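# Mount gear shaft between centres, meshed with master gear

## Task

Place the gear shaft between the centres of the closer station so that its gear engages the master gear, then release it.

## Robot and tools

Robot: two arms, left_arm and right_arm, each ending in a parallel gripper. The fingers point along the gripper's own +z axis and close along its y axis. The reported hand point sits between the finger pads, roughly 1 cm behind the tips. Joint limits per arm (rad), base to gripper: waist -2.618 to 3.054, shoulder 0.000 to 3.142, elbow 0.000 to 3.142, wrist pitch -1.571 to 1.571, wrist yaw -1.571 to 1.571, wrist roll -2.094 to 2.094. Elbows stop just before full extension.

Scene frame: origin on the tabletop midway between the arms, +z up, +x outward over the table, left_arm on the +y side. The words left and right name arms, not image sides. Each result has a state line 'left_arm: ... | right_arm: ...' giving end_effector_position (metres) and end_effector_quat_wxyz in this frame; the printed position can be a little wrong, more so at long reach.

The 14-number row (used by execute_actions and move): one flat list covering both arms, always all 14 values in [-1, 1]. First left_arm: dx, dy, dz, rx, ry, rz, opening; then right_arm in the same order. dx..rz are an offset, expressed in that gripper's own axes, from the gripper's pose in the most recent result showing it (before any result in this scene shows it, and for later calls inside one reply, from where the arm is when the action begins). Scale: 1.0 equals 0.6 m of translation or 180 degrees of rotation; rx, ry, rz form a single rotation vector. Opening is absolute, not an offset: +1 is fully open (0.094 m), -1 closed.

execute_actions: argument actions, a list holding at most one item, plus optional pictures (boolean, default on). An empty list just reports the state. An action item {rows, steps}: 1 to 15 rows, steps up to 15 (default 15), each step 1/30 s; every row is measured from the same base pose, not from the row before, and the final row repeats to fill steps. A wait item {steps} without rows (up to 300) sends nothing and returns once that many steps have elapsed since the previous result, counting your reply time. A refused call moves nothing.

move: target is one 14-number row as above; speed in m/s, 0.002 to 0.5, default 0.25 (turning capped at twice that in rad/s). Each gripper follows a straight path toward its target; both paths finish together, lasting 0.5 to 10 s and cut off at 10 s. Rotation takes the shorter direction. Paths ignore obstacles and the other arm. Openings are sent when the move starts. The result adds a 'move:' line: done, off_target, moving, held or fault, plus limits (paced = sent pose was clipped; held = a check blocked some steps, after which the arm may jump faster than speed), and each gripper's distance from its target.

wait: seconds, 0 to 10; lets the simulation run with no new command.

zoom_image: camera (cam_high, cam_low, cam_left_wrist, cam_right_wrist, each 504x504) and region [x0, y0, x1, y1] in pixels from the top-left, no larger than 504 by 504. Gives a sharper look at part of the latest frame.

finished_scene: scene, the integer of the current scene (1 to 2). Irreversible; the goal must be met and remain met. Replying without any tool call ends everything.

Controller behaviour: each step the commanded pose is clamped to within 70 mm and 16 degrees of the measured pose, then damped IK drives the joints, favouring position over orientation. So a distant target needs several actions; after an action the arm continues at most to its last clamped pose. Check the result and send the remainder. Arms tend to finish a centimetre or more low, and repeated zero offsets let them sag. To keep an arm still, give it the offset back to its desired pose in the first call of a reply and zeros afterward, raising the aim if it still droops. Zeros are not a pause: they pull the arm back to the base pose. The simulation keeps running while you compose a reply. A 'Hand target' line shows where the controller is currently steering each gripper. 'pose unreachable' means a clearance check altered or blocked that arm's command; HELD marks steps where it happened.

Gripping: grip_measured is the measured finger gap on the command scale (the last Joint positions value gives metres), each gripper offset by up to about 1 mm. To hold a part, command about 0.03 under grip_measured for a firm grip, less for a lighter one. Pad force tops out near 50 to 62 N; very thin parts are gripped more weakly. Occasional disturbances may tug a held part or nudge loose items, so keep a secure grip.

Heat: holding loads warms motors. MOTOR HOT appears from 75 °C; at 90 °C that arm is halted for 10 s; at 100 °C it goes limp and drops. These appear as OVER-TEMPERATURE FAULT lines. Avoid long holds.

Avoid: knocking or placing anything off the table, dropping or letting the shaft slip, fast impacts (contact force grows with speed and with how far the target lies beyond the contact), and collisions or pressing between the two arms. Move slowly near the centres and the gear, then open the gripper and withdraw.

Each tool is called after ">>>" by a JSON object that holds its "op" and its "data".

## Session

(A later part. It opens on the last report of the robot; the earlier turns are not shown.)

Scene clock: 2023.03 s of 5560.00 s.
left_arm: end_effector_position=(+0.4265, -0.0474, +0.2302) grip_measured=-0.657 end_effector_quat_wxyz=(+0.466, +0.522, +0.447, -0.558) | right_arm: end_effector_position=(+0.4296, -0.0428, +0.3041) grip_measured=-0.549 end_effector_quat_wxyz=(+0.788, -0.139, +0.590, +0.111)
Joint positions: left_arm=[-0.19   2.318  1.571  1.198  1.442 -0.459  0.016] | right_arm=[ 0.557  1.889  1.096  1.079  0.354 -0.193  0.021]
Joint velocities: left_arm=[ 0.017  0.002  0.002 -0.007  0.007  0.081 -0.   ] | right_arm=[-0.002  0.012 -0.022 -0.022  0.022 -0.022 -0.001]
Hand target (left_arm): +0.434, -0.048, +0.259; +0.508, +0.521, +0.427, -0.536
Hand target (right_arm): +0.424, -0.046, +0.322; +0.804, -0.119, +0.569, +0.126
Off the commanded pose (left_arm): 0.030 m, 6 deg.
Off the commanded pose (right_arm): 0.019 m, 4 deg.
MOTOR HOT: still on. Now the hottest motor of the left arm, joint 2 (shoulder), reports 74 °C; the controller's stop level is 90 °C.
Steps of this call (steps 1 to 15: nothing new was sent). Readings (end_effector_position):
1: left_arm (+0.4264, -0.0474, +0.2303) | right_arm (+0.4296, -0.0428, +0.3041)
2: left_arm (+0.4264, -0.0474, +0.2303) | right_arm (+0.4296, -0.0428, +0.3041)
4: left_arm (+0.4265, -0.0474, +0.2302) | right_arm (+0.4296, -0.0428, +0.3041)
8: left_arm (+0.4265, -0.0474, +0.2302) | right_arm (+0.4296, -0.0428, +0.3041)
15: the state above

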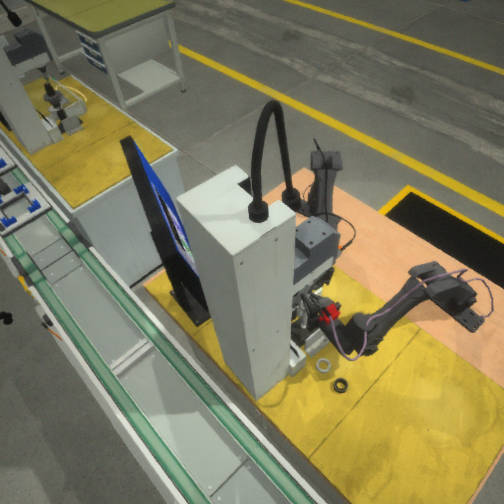

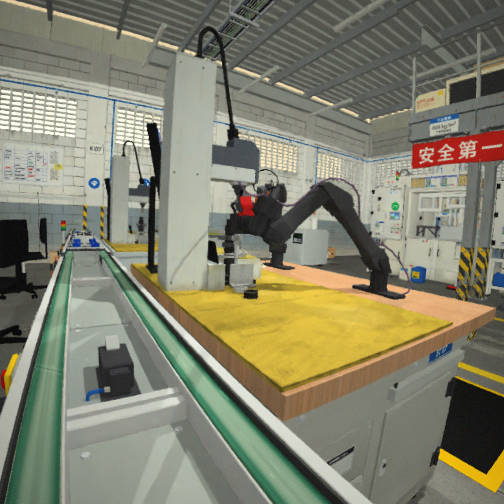

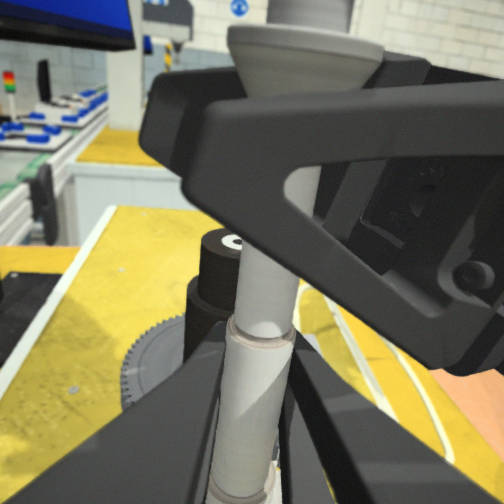

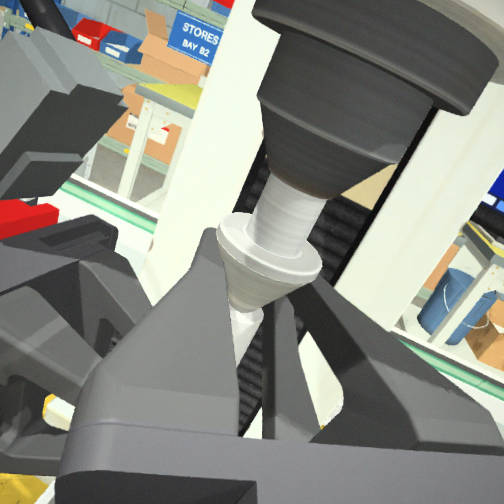

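>>> {"op": "execute_actions", "data": {"actions": [{"rows": [[-0.047,0.015,0.003,-0.014,-0.010,0.028,-0.70,-0.030,-0.003,-0.003,0.004,-0.019,0.011,-0.55],[-0.046,0.0145,0.003,-0.014,-0.010,0.028,-0.70,-0.028,-0.003,-0.003,0.004,-0.018,0.010,-0.55],[-0.045,0.014,0.003,-0.014,-0.0095,0.028,-0.70,-0.026,-0.003,-0.003,0.003,-0.017,0.009,-0.55],[-0.044,0.0135,0.003,-0.014,-0.0095,0.028,-0.70,-0.024,-0.003,-0.003,0.003,-0.016,0.008,-0.55],[-0.043,0.013,0.003,-0.014,-0.009,0.028,-0.70,-0.022,-0.003,-0.003,0.002,-0.015,0.007,-0.55],[-0.042,0.0125,0.003,-0.014,-0.009,0.028,-0.70,-0.020,-0.003,-0.003,0.002,-0.014,0.006,-0.55],[-0.041,0.012,0.003,-0.014,-0.0085,0.028,-0.70,-0.018,-0.003,-0.003,0.002,-0.013,0.005,-0.55],[-0.040,0.012,0.003,-0.014,-0.008,0.028,-0.70,-0.016,-0.003,-0.003,0.002,-0.012,0.005,-0.55]], "steps": 15}], "pictures": false}}

>>> {"op": "execute_actions", "data": {"actions": [{"steps": 15}]}}

>>> {"op": "zoom_image", "data": {"camera": "cam_low", "region": [200, 170, 290, 290]}}

Scene clock: 2034.67 s of 5560.00 s.
left_arm: end_effector_position=(+0.4267, -0.0476, +0.2280) grip_measured=-0.657 end_effector_quat_wxyz=(+0.465, +0.525, +0.446, -0.556) | right_arm: end_effector_position=(+0.4294, -0.0429, +0.3015) grip_measured=-0.549 end_effector_quat_wxyz=(+0.786, -0.140, +0.592, +0.110)
Joint positions: left_arm=[-0.19   2.318  1.571  1.175  1.446 -0.433  0.016] | right_arm=[ 0.557  1.889  1.091  1.077  0.353 -0.193  0.021]
Joint velocities: left_arm=[-0.007  0.002  0.007 -0.051 -0.051 -0.007  0.   ] | right_arm=[-0.032  0.012  0.002 -0.022 -0.037  0.022  0.   ]
Hand target (left_arm): +0.432, -0.048, +0.254; +0.506, +0.523, +0.429, -0.535
Hand target (right_arm): +0.426, -0.045, +0.313; +0.798, -0.130, +0.577, +0.117
Off the commanded pose (left_arm): 0.027 m, 6 deg.
Off the commanded pose (right_arm): 0.012 m, 3 deg.
MOTOR HOT: still on. Now the hottest motor of the left arm, joint 2 (shoulder), reports 74 °C; the controller's stop level is 90 °C.
Steps of this call (steps 1 to 90: nothing new was sent; then 8.13 s passed at rest; steps 91 to 105: all 15 steps of this action). Readings (end_effector_position):
91: left_arm (+0.4265, -0.0474, +0.2302) | right_arm (+0.4296, -0.0428, +0.3041)
92: left_arm (+0.4264, -0.0474, +0.2301) | right_arm (+0.4296, -0.0428, +0.3041)
94: left_arm (+0.4265, -0.0475, +0.2299) | right_arm (+0.4297, -0.0428, +0.3038)
98: left_arm (+0.4266, -0.0475, +0.2290) | right_arm (+0.4295, -0.0428, +0.3022)
105: the state above

Scene clock: 2035.17 s of 5560.00 s.
left_arm: end_effector_position=(+0.4267, -0.0476, +0.2279) grip_measured=-0.657 end_effector_quat_wxyz=(+0.465, +0.525, +0.446, -0.556) | right_arm: end_effector_position=(+0.4294, -0.0429, +0.3015) grip_measured=-0.549 end_effector_quat_wxyz=(+0.786, -0.140, +0.592, +0.110)
Joint positions: left_arm=[-0.19   2.318  1.571  1.175  1.446 -0.432  0.016] | right_arm=[ 0.557  1.889  1.091  1.077  0.353 -0.193  0.021]
Joint velocities: left_arm=[-0.002 -0.022 -0.012  0.037  0.007  0.051 -0.   ] | right_arm=[-0.007 -0.002  0.012  0.007 -0.125  0.022  0.   ]
Hand target (left_arm): +0.432, -0.048, +0.254; +0.507, +0.523, +0.429, -0.535
Hand target (right_arm): +0.426, -0.045, +0.313; +0.798, -0.130, +0.577, +0.117
Off the commanded pose (left_arm): 0.027 m, 6 deg.
Off the commanded pose (right_arm): 0.012 m, 3 deg.
MOTOR HOT: still on. Now the hottest motor of the left arm, joint 2 (shoulder), reports 75 °C; the controller's stop level is 90 °C.
Steps of this call (steps 1 to 15: nothing new was sent). Readings (end_effector_position):
1: left_arm (+0.4267, -0.0476, +0.2279) | right_arm (+0.4294, -0.0429, +0.3015)
2: left_arm (+0.4267, -0.0476, +0.2279) | right_arm (+0.4294, -0.0429, +0.3015)
4: left_arm (+0.4267, -0.0476, +0.2279) | right_arm (+0.4294, -0.0429, +0.3015)
8: left_arm (+0.4267, -0.0476, +0.2279) | right_arm (+0.4294, -0.0429, +0.3015)
15: the state above

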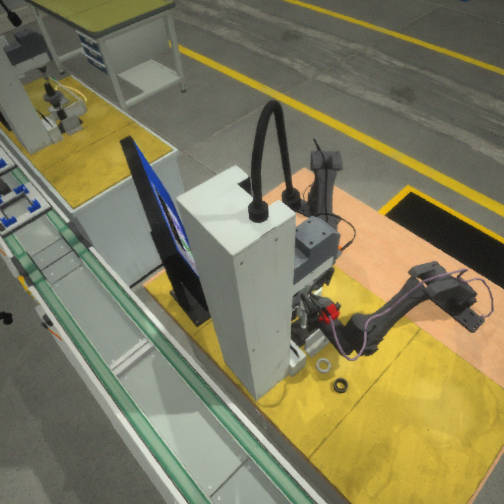

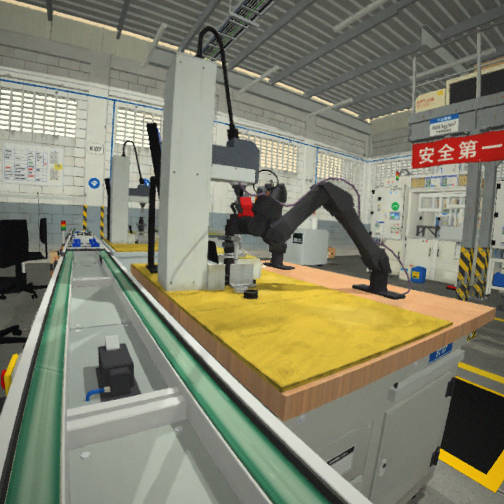

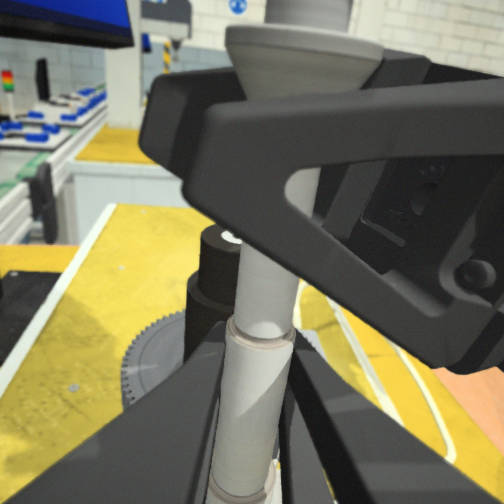

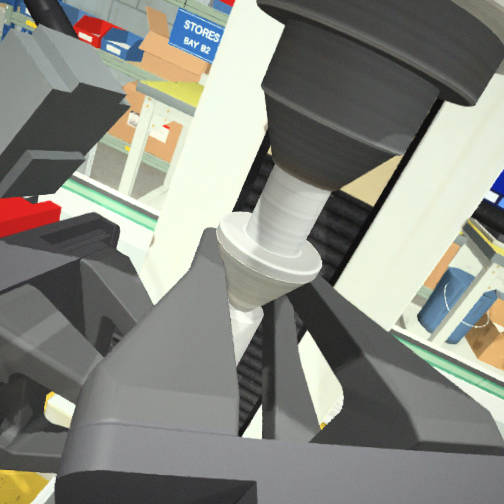

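Region (200, 170, 290, 290) of cam_low's 504x504 image, scaled by 4.200, with more detail than that image has; it fills the left 378 columns of this view, and the rest is white.

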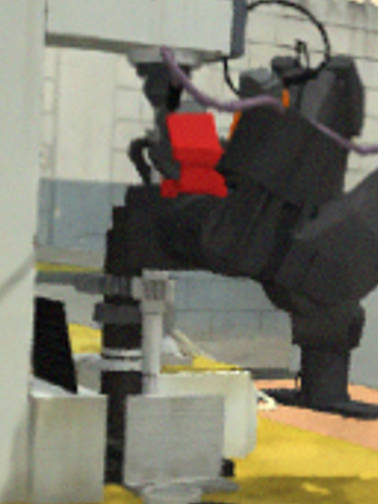

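>>> {"op": "execute_actions", "data": {"actions": [{"rows": [[-0.043,0.011,0.003,-0.015,-0.009,0.026,-0.70,-0.020,-0.002,-0.002,0.002,-0.013,0.005,-0.52],[-0.042,0.011,0.003,-0.015,-0.0085,0.026,-0.70,-0.020,-0.002,-0.002,0.002,-0.013,0.005,-0.49],[-0.041,0.010,0.003,-0.015,-0.008,0.026,-0.70,-0.020,-0.002,-0.002,0.002,-0.013,0.005,-0.46],[-0.040,0.010,0.003,-0.015,-0.0075,0.025,-0.70,-0.020,-0.002,-0.002,0.002,-0.013,0.005,-0.43],[-0.039,0.009,0.003,-0.015,-0.007,0.025,-0.70,-0.020,-0.002,-0.002,0.002,-0.013,0.005,-0.40],[-0.038,0.009,0.003,-0.015,-0.0065,0.025,-0.70,-0.020,-0.002,-0.002,0.002,-0.013,0.005,-0.36],[-0.037,0.008,0.003,-0.015,-0.006,0.024,-0.70,-0.020,-0.002,-0.002,0.002,-0.013,0.005,-0.32],[-0.036,0.008,0.003,-0.015,-0.006,0.024,-0.70,-0.020,-0.002,-0.002,0.002,-0.013,0.005,-0.27],[-0.036,0.008,0.003,-0.015,-0.006,0.024,-0.70,-0.020,-0.002,-0.002,0.002,-0.013,0.005,-0.22],[-0.036,0.008,0.003,-0.015,-0.006,0.024,-0.70,-0.020,-0.002,-0.002,0.002,-0.013,0.005,-0.16],[-0.036,0.008,0.003,-0.015,-0.006,0.024,-0.70,-0.020,-0.002,-0.002,0.002,-0.013,0.005,-0.10],[-0.036,0.008,0.003,-0.015,-0.006,0.024,-0.70,-0.020,-0.002,-0.002,0.002,-0.013,0.005,-0.05]], "steps": 15}], "pictures": false}}

>>> {"op": "execute_actions", "data": {"actions": [{"steps": 20}]}}

>>> {"op": "zoom_image", "data": {"camera": "cam_high", "region": [288, 295, 328, 345]}}

Scene clock: 2047.70 s of 5560.00 s.
left_arm: end_effector_position=(+0.4267, -0.0477, +0.2277) grip_measured=-0.657 end_effector_quat_wxyz=(+0.465, +0.527, +0.446, -0.555) | right_arm: end_effector_position=(+0.4281, -0.0439, +0.3073) grip_measured=-0.052 end_effector_quat_wxyz=(+0.792, -0.135, +0.584, +0.114)
Joint positions: left_arm=[-0.19   2.313  1.571  1.146  1.449 -0.406  0.016] | right_arm=[ 0.557  1.889  1.091  1.103  0.353 -0.193  0.045]
Joint velocities: left_arm=[ 0.002 -0.007 -0.032 -0.037  0.007  0.051  0.001] | right_arm=[ 0.007  0.022 -0.017  0.007 -0.022 -0.037  0.   ]
Hand target (left_arm): +0.430, -0.048, +0.250; +0.502, +0.524, +0.433, -0.535
Hand target (right_arm): +0.426, -0.045, +0.313; +0.797, -0.131, +0.578, +0.117
Off the commanded pose (left_arm): 0.022 m, 5 deg.
Off the commanded pose (right_arm): 0.006 m, 1 deg.
MOTOR HOT: still on. Now the hottest motor of the left arm, joint 2 (shoulder), reports 75 °C; the controller's stop level is 90 °C.
Steps of this call (steps 1 to 90: nothing new was sent; then 9.03 s passed at rest; steps 91 to 105: all 15 steps of this action). Readings (end_effector_position):
91: left_arm (+0.4267, -0.0476, +0.2279) | right_arm (+0.4294, -0.0429, +0.3015)
92: left_arm (+0.4267, -0.0476, +0.2278) | right_arm (+0.4294, -0.0429, +0.3018)
94: left_arm (+0.4267, -0.0476, +0.2276) | right_arm (+0.4290, -0.0432, +0.3035)
98: left_arm (+0.4267, -0.0476, +0.2276) | right_arm (+0.4284, -0.0437, +0.3061)
105: the state above

Scene clock: 2048.37 s of 5560.00 s.
left_arm: end_effector_position=(+0.4266, -0.0477, +0.2277) grip_measured=-0.657 end_effector_quat_wxyz=(+0.465, +0.527, +0.446, -0.555) | right_arm: end_effector_position=(+0.4281, -0.0440, +0.3075) grip_measured=-0.051 end_effector_quat_wxyz=(+0.793, -0.135, +0.584, +0.114)
Joint positions: left_arm=[-0.19   2.312  1.571  1.14   1.45  -0.401  0.016] | right_arm=[ 0.557  1.889  1.091  1.104  0.353 -0.193  0.045]
Joint velocities: left_arm=[-0.002  0.002 -0.022 -0.037 -0.022 -0.081 -0.001] | right_arm=[-0.012  0.007 -0.007  0.051 -0.007 -0.007 -0.001]
Hand target (left_arm): +0.430, -0.048, +0.250; +0.502, +0.524, +0.433, -0.534
Hand target (right_arm): +0.426, -0.045, +0.313; +0.797, -0.131, +0.578, +0.117
Off the commanded pose (left_arm): 0.022 m, 5 deg.
Off the commanded pose (right_arm): 0.006 m, 1 deg.
MOTOR HOT: still on. Now the hottest motor of the left arm, joint 2 (shoulder), reports 75 °C; the controller's stop level is 90 °C.
Steps of this call (steps 1 to 20: nothing new was sent). Readings (end_effector_position):
1: left_arm (+0.4267, -0.0477, +0.2276) | right_arm (+0.4281, -0.0440, +0.3074)
2: left_arm (+0.4267, -0.0477, +0.2276) | right_arm (+0.4281, -0.0440, +0.3074)
4: left_arm (+0.4267, -0.0477, +0.2275) | right_arm (+0.4281, -0.0440, +0.3074)
8: left_arm (+0.4267, -0.0477, +0.2276) | right_arm (+0.4281, -0.0440, +0.3075)
20: the state above

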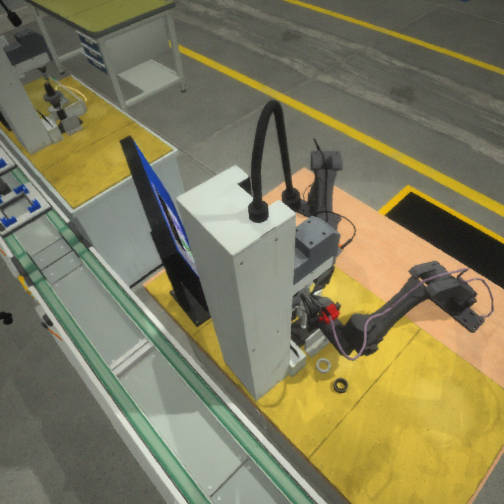

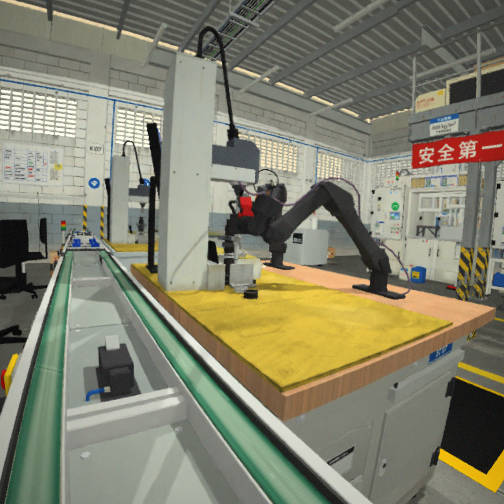

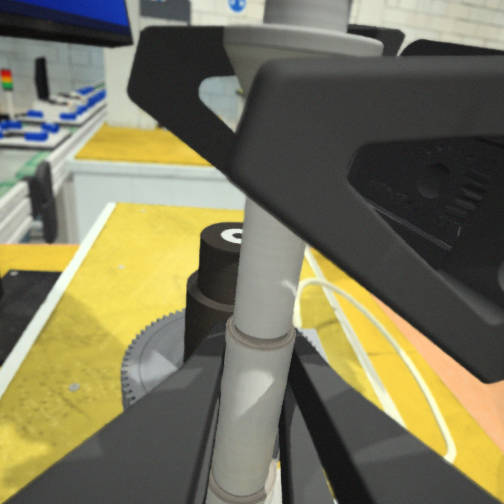

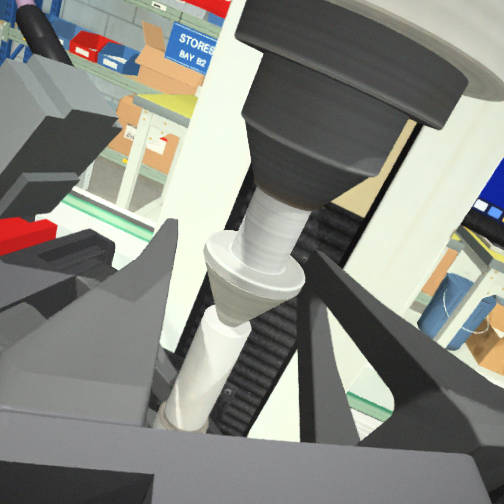

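Region (288, 295, 328, 345) of cam_high's 504x504 image, scaled by 10.080, with more detail than that image has; it fills the left 403 columns of this view, and the rest is white.

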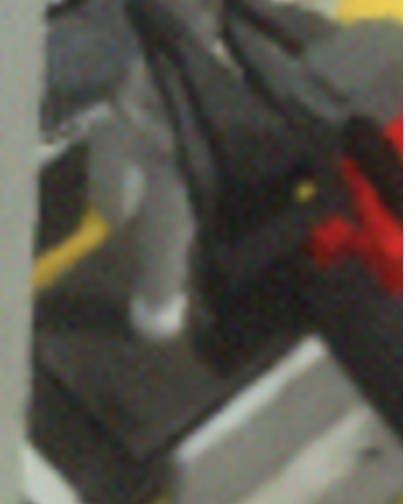

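>>> {"op": "execute_actions", "data": {"actions": [{"rows": [[-0.035,0.007,0.003,-0.014,-0.007,0.022,-0.70,-0.014,0,-0.007,0,-0.005,0,-0.05],[-0.033,0.006,0.002,-0.012,-0.007,0.020,-0.69,-0.017,0,-0.014,0,-0.005,0,-0.05],[-0.031,0.005,0.002,-0.010,-0.007,0.018,-0.675,-0.020,0,-0.021,0,-0.005,0,-0.05],[-0.029,0.004,0.001,-0.008,-0.006,0.016,-0.66,-0.023,0,-0.028,0,-0.005,0,-0.05],[-0.028,0.003,0.001,-0.006,-0.006,0.014,-0.64,-0.026,0,-0.036,0,-0.005,0,-0.05],[-0.028,0.003,0.001,-0.006,-0.006,0.014,-0.61,-0.029,0,-0.044,0,-0.005,0,-0.05],[-0.028,0.003,0.001,-0.006,-0.006,0.014,-0.57,-0.032,0,-0.052,0,-0.005,0,-0.05],[-0.028,0.003,0.001,-0.006,-0.006,0.014,-0.52,-0.035,0,-0.060,0,-0.005,0,-0.05],[-0.028,0.003,0.001,-0.006,-0.006,0.014,-0.46,-0.038,0,-0.068,0,-0.005,0,-0.05],[-0.028,0.003,0.001,-0.006,-0.006,0.014,-0.40,-0.041,0,-0.076,0,-0.005,0,-0.05],[-0.028,0.003,0.001,-0.006,-0.006,0.014,-0.34,-0.044,0,-0.084,0,-0.005,0,-0.05],[-0.028,0.003,0.001,-0.006,-0.006,0.014,-0.28,-0.047,0,-0.092,0,-0.005,0,-0.05],[-0.028,0.003,0.001,-0.006,-0.006,0.014,-0.22,-0.050,0,-0.100,0,-0.005,0,-0.05],[-0.028,0.003,0.001,-0.006,-0.006,0.014,-0.16,-0.052,0,-0.106,0,-0.005,0,-0.05],[-0.028,0.003,0.001,-0.006,-0.006,0.014,-0.10,-0.053,0,-0.110,0,-0.005,0,-0.05]], "steps": 15}], "pictures": false}}

>>> {"op": "execute_actions", "data": {"actions": [{"steps": 20}]}}

Scene clock: 2062.77 s of 5560.00 s.
left_arm: end_effector_position=(+0.4267, -0.0474, +0.2330) grip_measured=-0.132 end_effector_quat_wxyz=(+0.474, +0.527, +0.441, -0.551) | right_arm: end_effector_position=(+0.3727, -0.0593, +0.3123) grip_measured=-0.051 end_effector_quat_wxyz=(+0.790, -0.143, +0.584, +0.118)
Joint positions: left_arm=[-0.19   2.309  1.571  1.177  1.439 -0.421  0.041] | right_arm=[ 0.627  1.7    0.879  1.126  0.403 -0.214  0.045]
Joint velocities: left_arm=[ 0.002 -0.007 -0.012  0.022 -0.007 -0.051  0.061] | right_arm=[ 0.168 -0.442 -0.432  0.125  0.168 -0.066  0.001]
Hand target (left_arm): +0.428, -0.048, +0.245; +0.486, +0.527, +0.435, -0.545
Hand target (right_arm): +0.362, -0.067, +0.320; +0.797, -0.133, +0.578, +0.116
Off the commanded pose (left_arm): 0.012 m, 2 deg.
Off the commanded pose (right_arm): 0.017 m, 2 deg.
MOTOR HOT: still on. Now the hottest motor of the left arm, joint 2 (shoulder), reports 76 °C; the controller's stop level is 90 °C.
Steps of this call (steps 1 to 90: nothing new was sent; then 10.90 s passed at rest; steps 91 to 105: all 15 steps of this action). Readings (end_effector_position):
91: left_arm (+0.4267, -0.0477, +0.2276) | right_arm (+0.4281, -0.0440, +0.3075)
92: left_arm (+0.4266, -0.0477, +0.2276) | right_arm (+0.4277, -0.0443, +0.3073)
94: left_arm (+0.4265, -0.0476, +0.2276) | right_arm (+0.4243, -0.0461, +0.3056)
98: left_arm (+0.4268, -0.0476, +0.2295) | right_arm (+0.4083, -0.0505, +0.3039)
105: the state above

Scene clock: 2063.43 s of 5560.00 s.
left_arm: end_effector_position=(+0.4265, -0.0474, +0.2338) grip_measured=-0.102 end_effector_quat_wxyz=(+0.475, +0.527, +0.440, -0.550) | right_arm: end_effector_position=(+0.3660, -0.0642, +0.3176) grip_measured=-0.051 end_effector_quat_wxyz=(+0.795, -0.135, +0.581, +0.116)
Joint positions: left_arm=[-0.19   2.309  1.571  1.185  1.438 -0.426  0.042] | right_arm=[ 0.637  1.675  0.858  1.14   0.425 -0.222  0.045]
Joint velocities: left_arm=[ 0.007 -0.012  0.007 -0.022  0.037 -0.007 -0.001] | right_arm=[ 0.017 -0.002  0.007 -0.022 -0.022 -0.037  0.   ]
Hand target (left_arm): +0.428, -0.048, +0.245; +0.486, +0.527, +0.435, -0.545
Hand target (right_arm): +0.362, -0.067, +0.320; +0.797, -0.133, +0.578, +0.116
Off the commanded pose (left_arm): 0.011 m, 2 deg.
Off the commanded pose (right_arm): 0.007 m, 1 deg.
MOTOR HOT: still on. Now the hottest motor of the left arm, joint 2 (shoulder), reports 76 °C; the controller's stop level is 90 °C.
Steps of this call (steps 1 to 20: nothing new was sent). Readings (end_effector_position):
1: left_arm (+0.4266, -0.0474, +0.2332) | right_arm (+0.3690, -0.0607, +0.3138)
2: left_arm (+0.4266, -0.0474, +0.2333) | right_arm (+0.3666, -0.0613, +0.3154)
4: left_arm (+0.4266, -0.0474, +0.2335) | right_arm (+0.3654, -0.0624, +0.3175)
8: left_arm (+0.4266, -0.0474, +0.2337) | right_arm (+0.3657, -0.0635, +0.3177)
20: the state above

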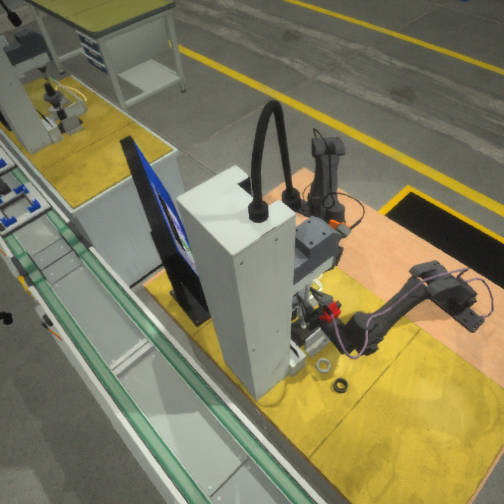

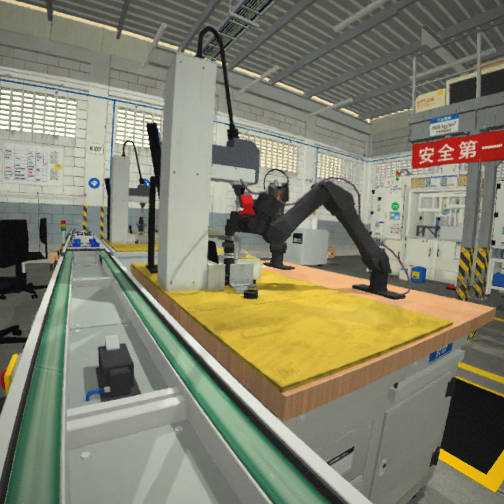

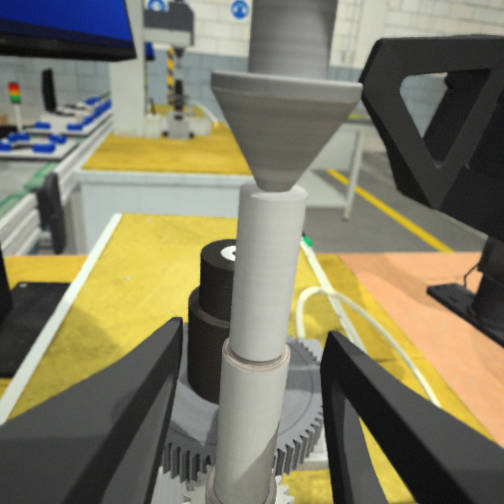

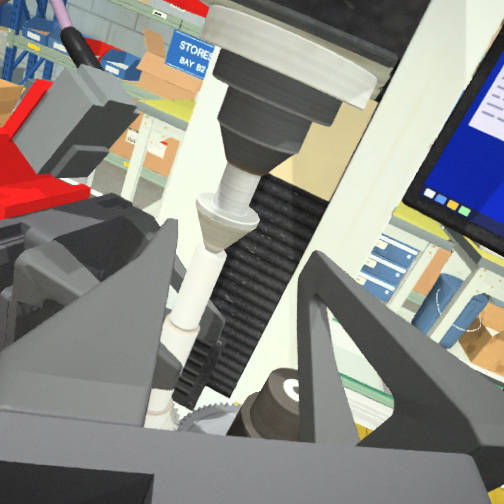

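>>> {"op": "execute_actions", "data": {"actions": []}}

Scene clock: 2076.73 s of 5560.00 s.
left_arm: end_effector_position=(+0.4265, -0.0474, +0.2338) grip_measured=-0.102 end_effector_quat_wxyz=(+0.475, +0.527, +0.440, -0.550) | right_arm: end_effector_position=(+0.3660, -0.0642, +0.3176) grip_measured=-0.051 end_effector_quat_wxyz=(+0.795, -0.135, +0.581, +0.115)
Joint positions: left_arm=[-0.19   2.309  1.571  1.185  1.438 -0.426  0.042] | right_arm=[ 0.637  1.675  0.858  1.14   0.426 -0.222  0.045]
Joint velocities: left_arm=[-0.007 -0.002 -0.007  0.081  0.022 -0.037 -0.   ] | right_arm=[-0.002 -0.002 -0.007  0.037 -0.037 -0.022 -0.001]
Hand target (left_arm): +0.428, -0.048, +0.245; +0.486, +0.527, +0.435, -0.545
Hand target (right_arm): +0.362, -0.067, +0.320; +0.797, -0.133, +0.578, +0.116
Off the commanded pose (left_arm): 0.011 m, 2 deg.
Off the commanded pose (right_arm): 0.007 m, 1 deg.
MOTOR HOT: still on. Now the hottest motor of the left arm, joint 2 (shoulder), reports 75 °C; the controller's stop level is 90 °C.
Steps of this call (steps 1 to 90: nothing new was sent; then 10.30 s passed at rest). Readings (end_effector_position):
1: left_arm (+0.4265, -0.0474, +0.2338) | right_arm (+0.3660, -0.0642, +0.3176)
2: left_arm (+0.4265, -0.0474, +0.2338) | right_arm (+0.3660, -0.0642, +0.3176)
4: left_arm (+0.4265, -0.0474, +0.2338) | right_arm (+0.3660, -0.0642, +0.3176)
8: left_arm (+0.4265, -0.0474, +0.2338) | right_arm (+0.3660, -0.0642, +0.3176)
90: the state above

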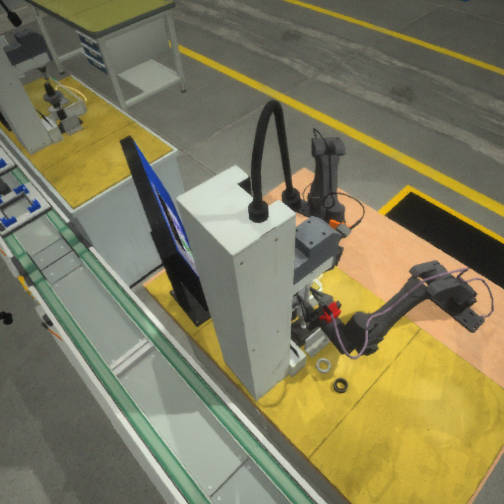

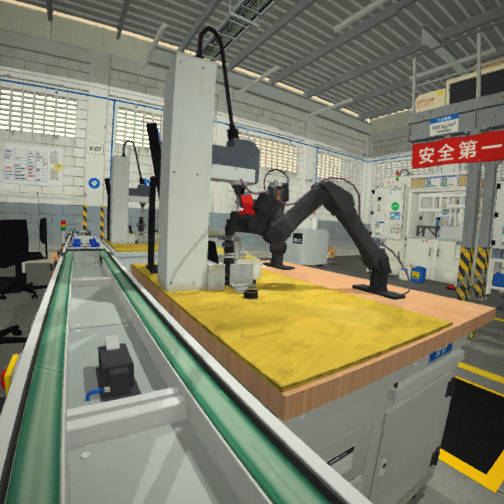

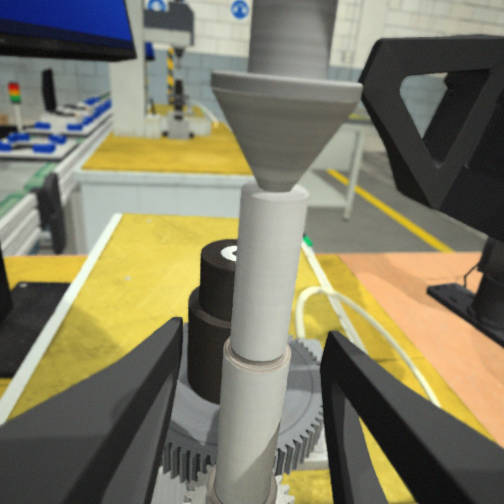

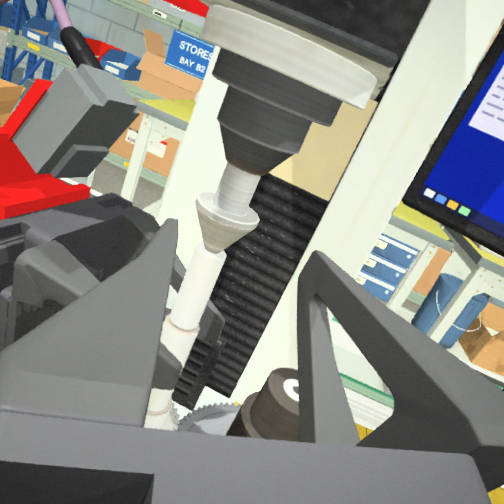

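>>> {"op": "move", "data": {"target": [-0.02, 0, -0.13, -0.03, 0, 0, -0.10, -0.006, 0, -0.05, 0, 0, 0, -0.05], "speed": 0.05}}

Scene clock: 2086.37 s of 5560.00 s.
left_arm: end_effector_position=(+0.4367, +0.0266, +0.2448) grip_measured=-0.102 end_effector_quat_wxyz=(+0.499, +0.507, +0.464, -0.528) | right_arm: end_effector_position=(+0.3446, -0.0719, +0.3066) grip_measured=-0.051 end_effector_quat_wxyz=(+0.790, -0.139, +0.587, +0.112)
Joint positions: left_arm=[-0.035  2.298  1.514  1.562  1.492 -0.762  0.042] | right_arm=[ 0.673  1.615  0.76   1.164  0.462 -0.233  0.045]
Joint velocities: left_arm=[-0.002  0.002 -0.012  0.037 -0.051 -0.081 -0.001] | right_arm=[ 0.022  0.002  0.002  0.022  0.066 -0.037  0.   ]
Hand target (left_arm): +0.439, +0.030, +0.242; +0.500, +0.503, +0.467, -0.527
Hand target (right_arm): +0.339, -0.075, +0.313; +0.795, -0.135, +0.581, +0.116
Off the commanded pose (left_arm): 0.006 m, 0 deg.
Off the commanded pose (right_arm): 0.009 m, 1 deg.
MOTOR HOT: still on. Now the hottest motor of the left arm, joint 2 (shoulder), reports 74 °C; the controller's stop level is 90 °C.
joint sent to its limit (left arm) — the command would take joint 4 (wrist pitch) past its upper limit, so that joint was sent only as far as its limit.
After step 90, 4.47 s passed at rest.
move: done

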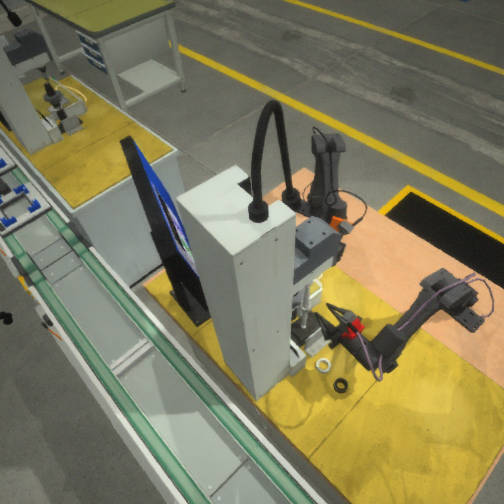

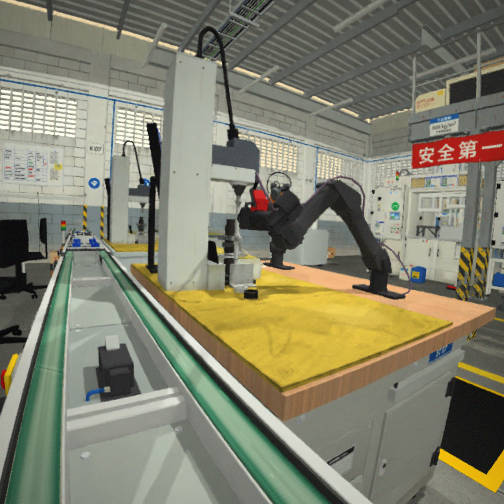

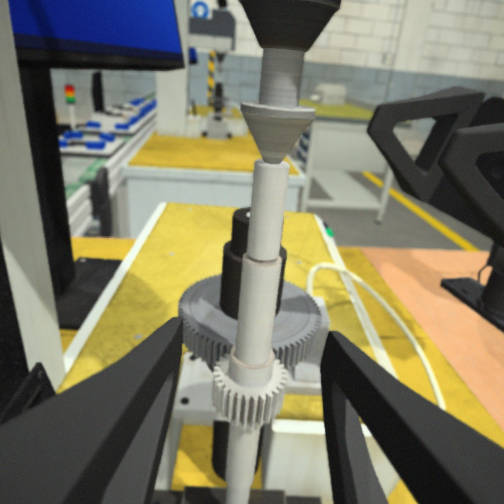

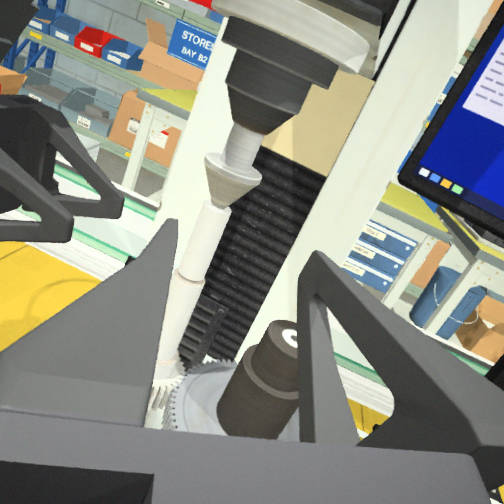

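>>> {"op": "zoom_image", "data": {"camera": "cam_right_wrist", "region": [120, 330, 260, 440]}}

>>> {"op": "zoom_image", "data": {"camera": "cam_left_wrist", "region": [170, 260, 330, 440]}}

Region (120, 330, 260, 440) of cam_right_wrist's 504x504 image, scaled by 3.600, with more detail than that image has; it fills the top 396 rows of this view, and the rest is white.

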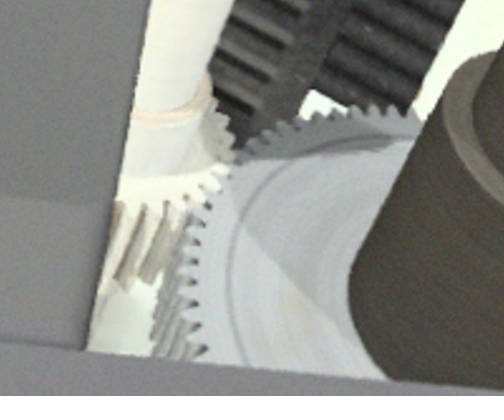

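Region (170, 260, 330, 440) of cam_left_wrist's 504x504 image, scaled by 2.800, with more detail than that image has.

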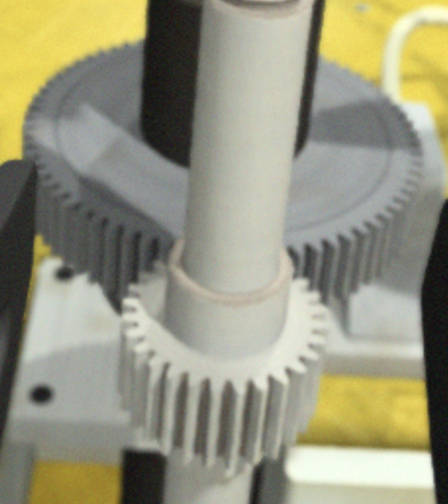

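>>> {"op": "finished_scene", "data": {"scene": 1}}

The scene is finished: the task was done.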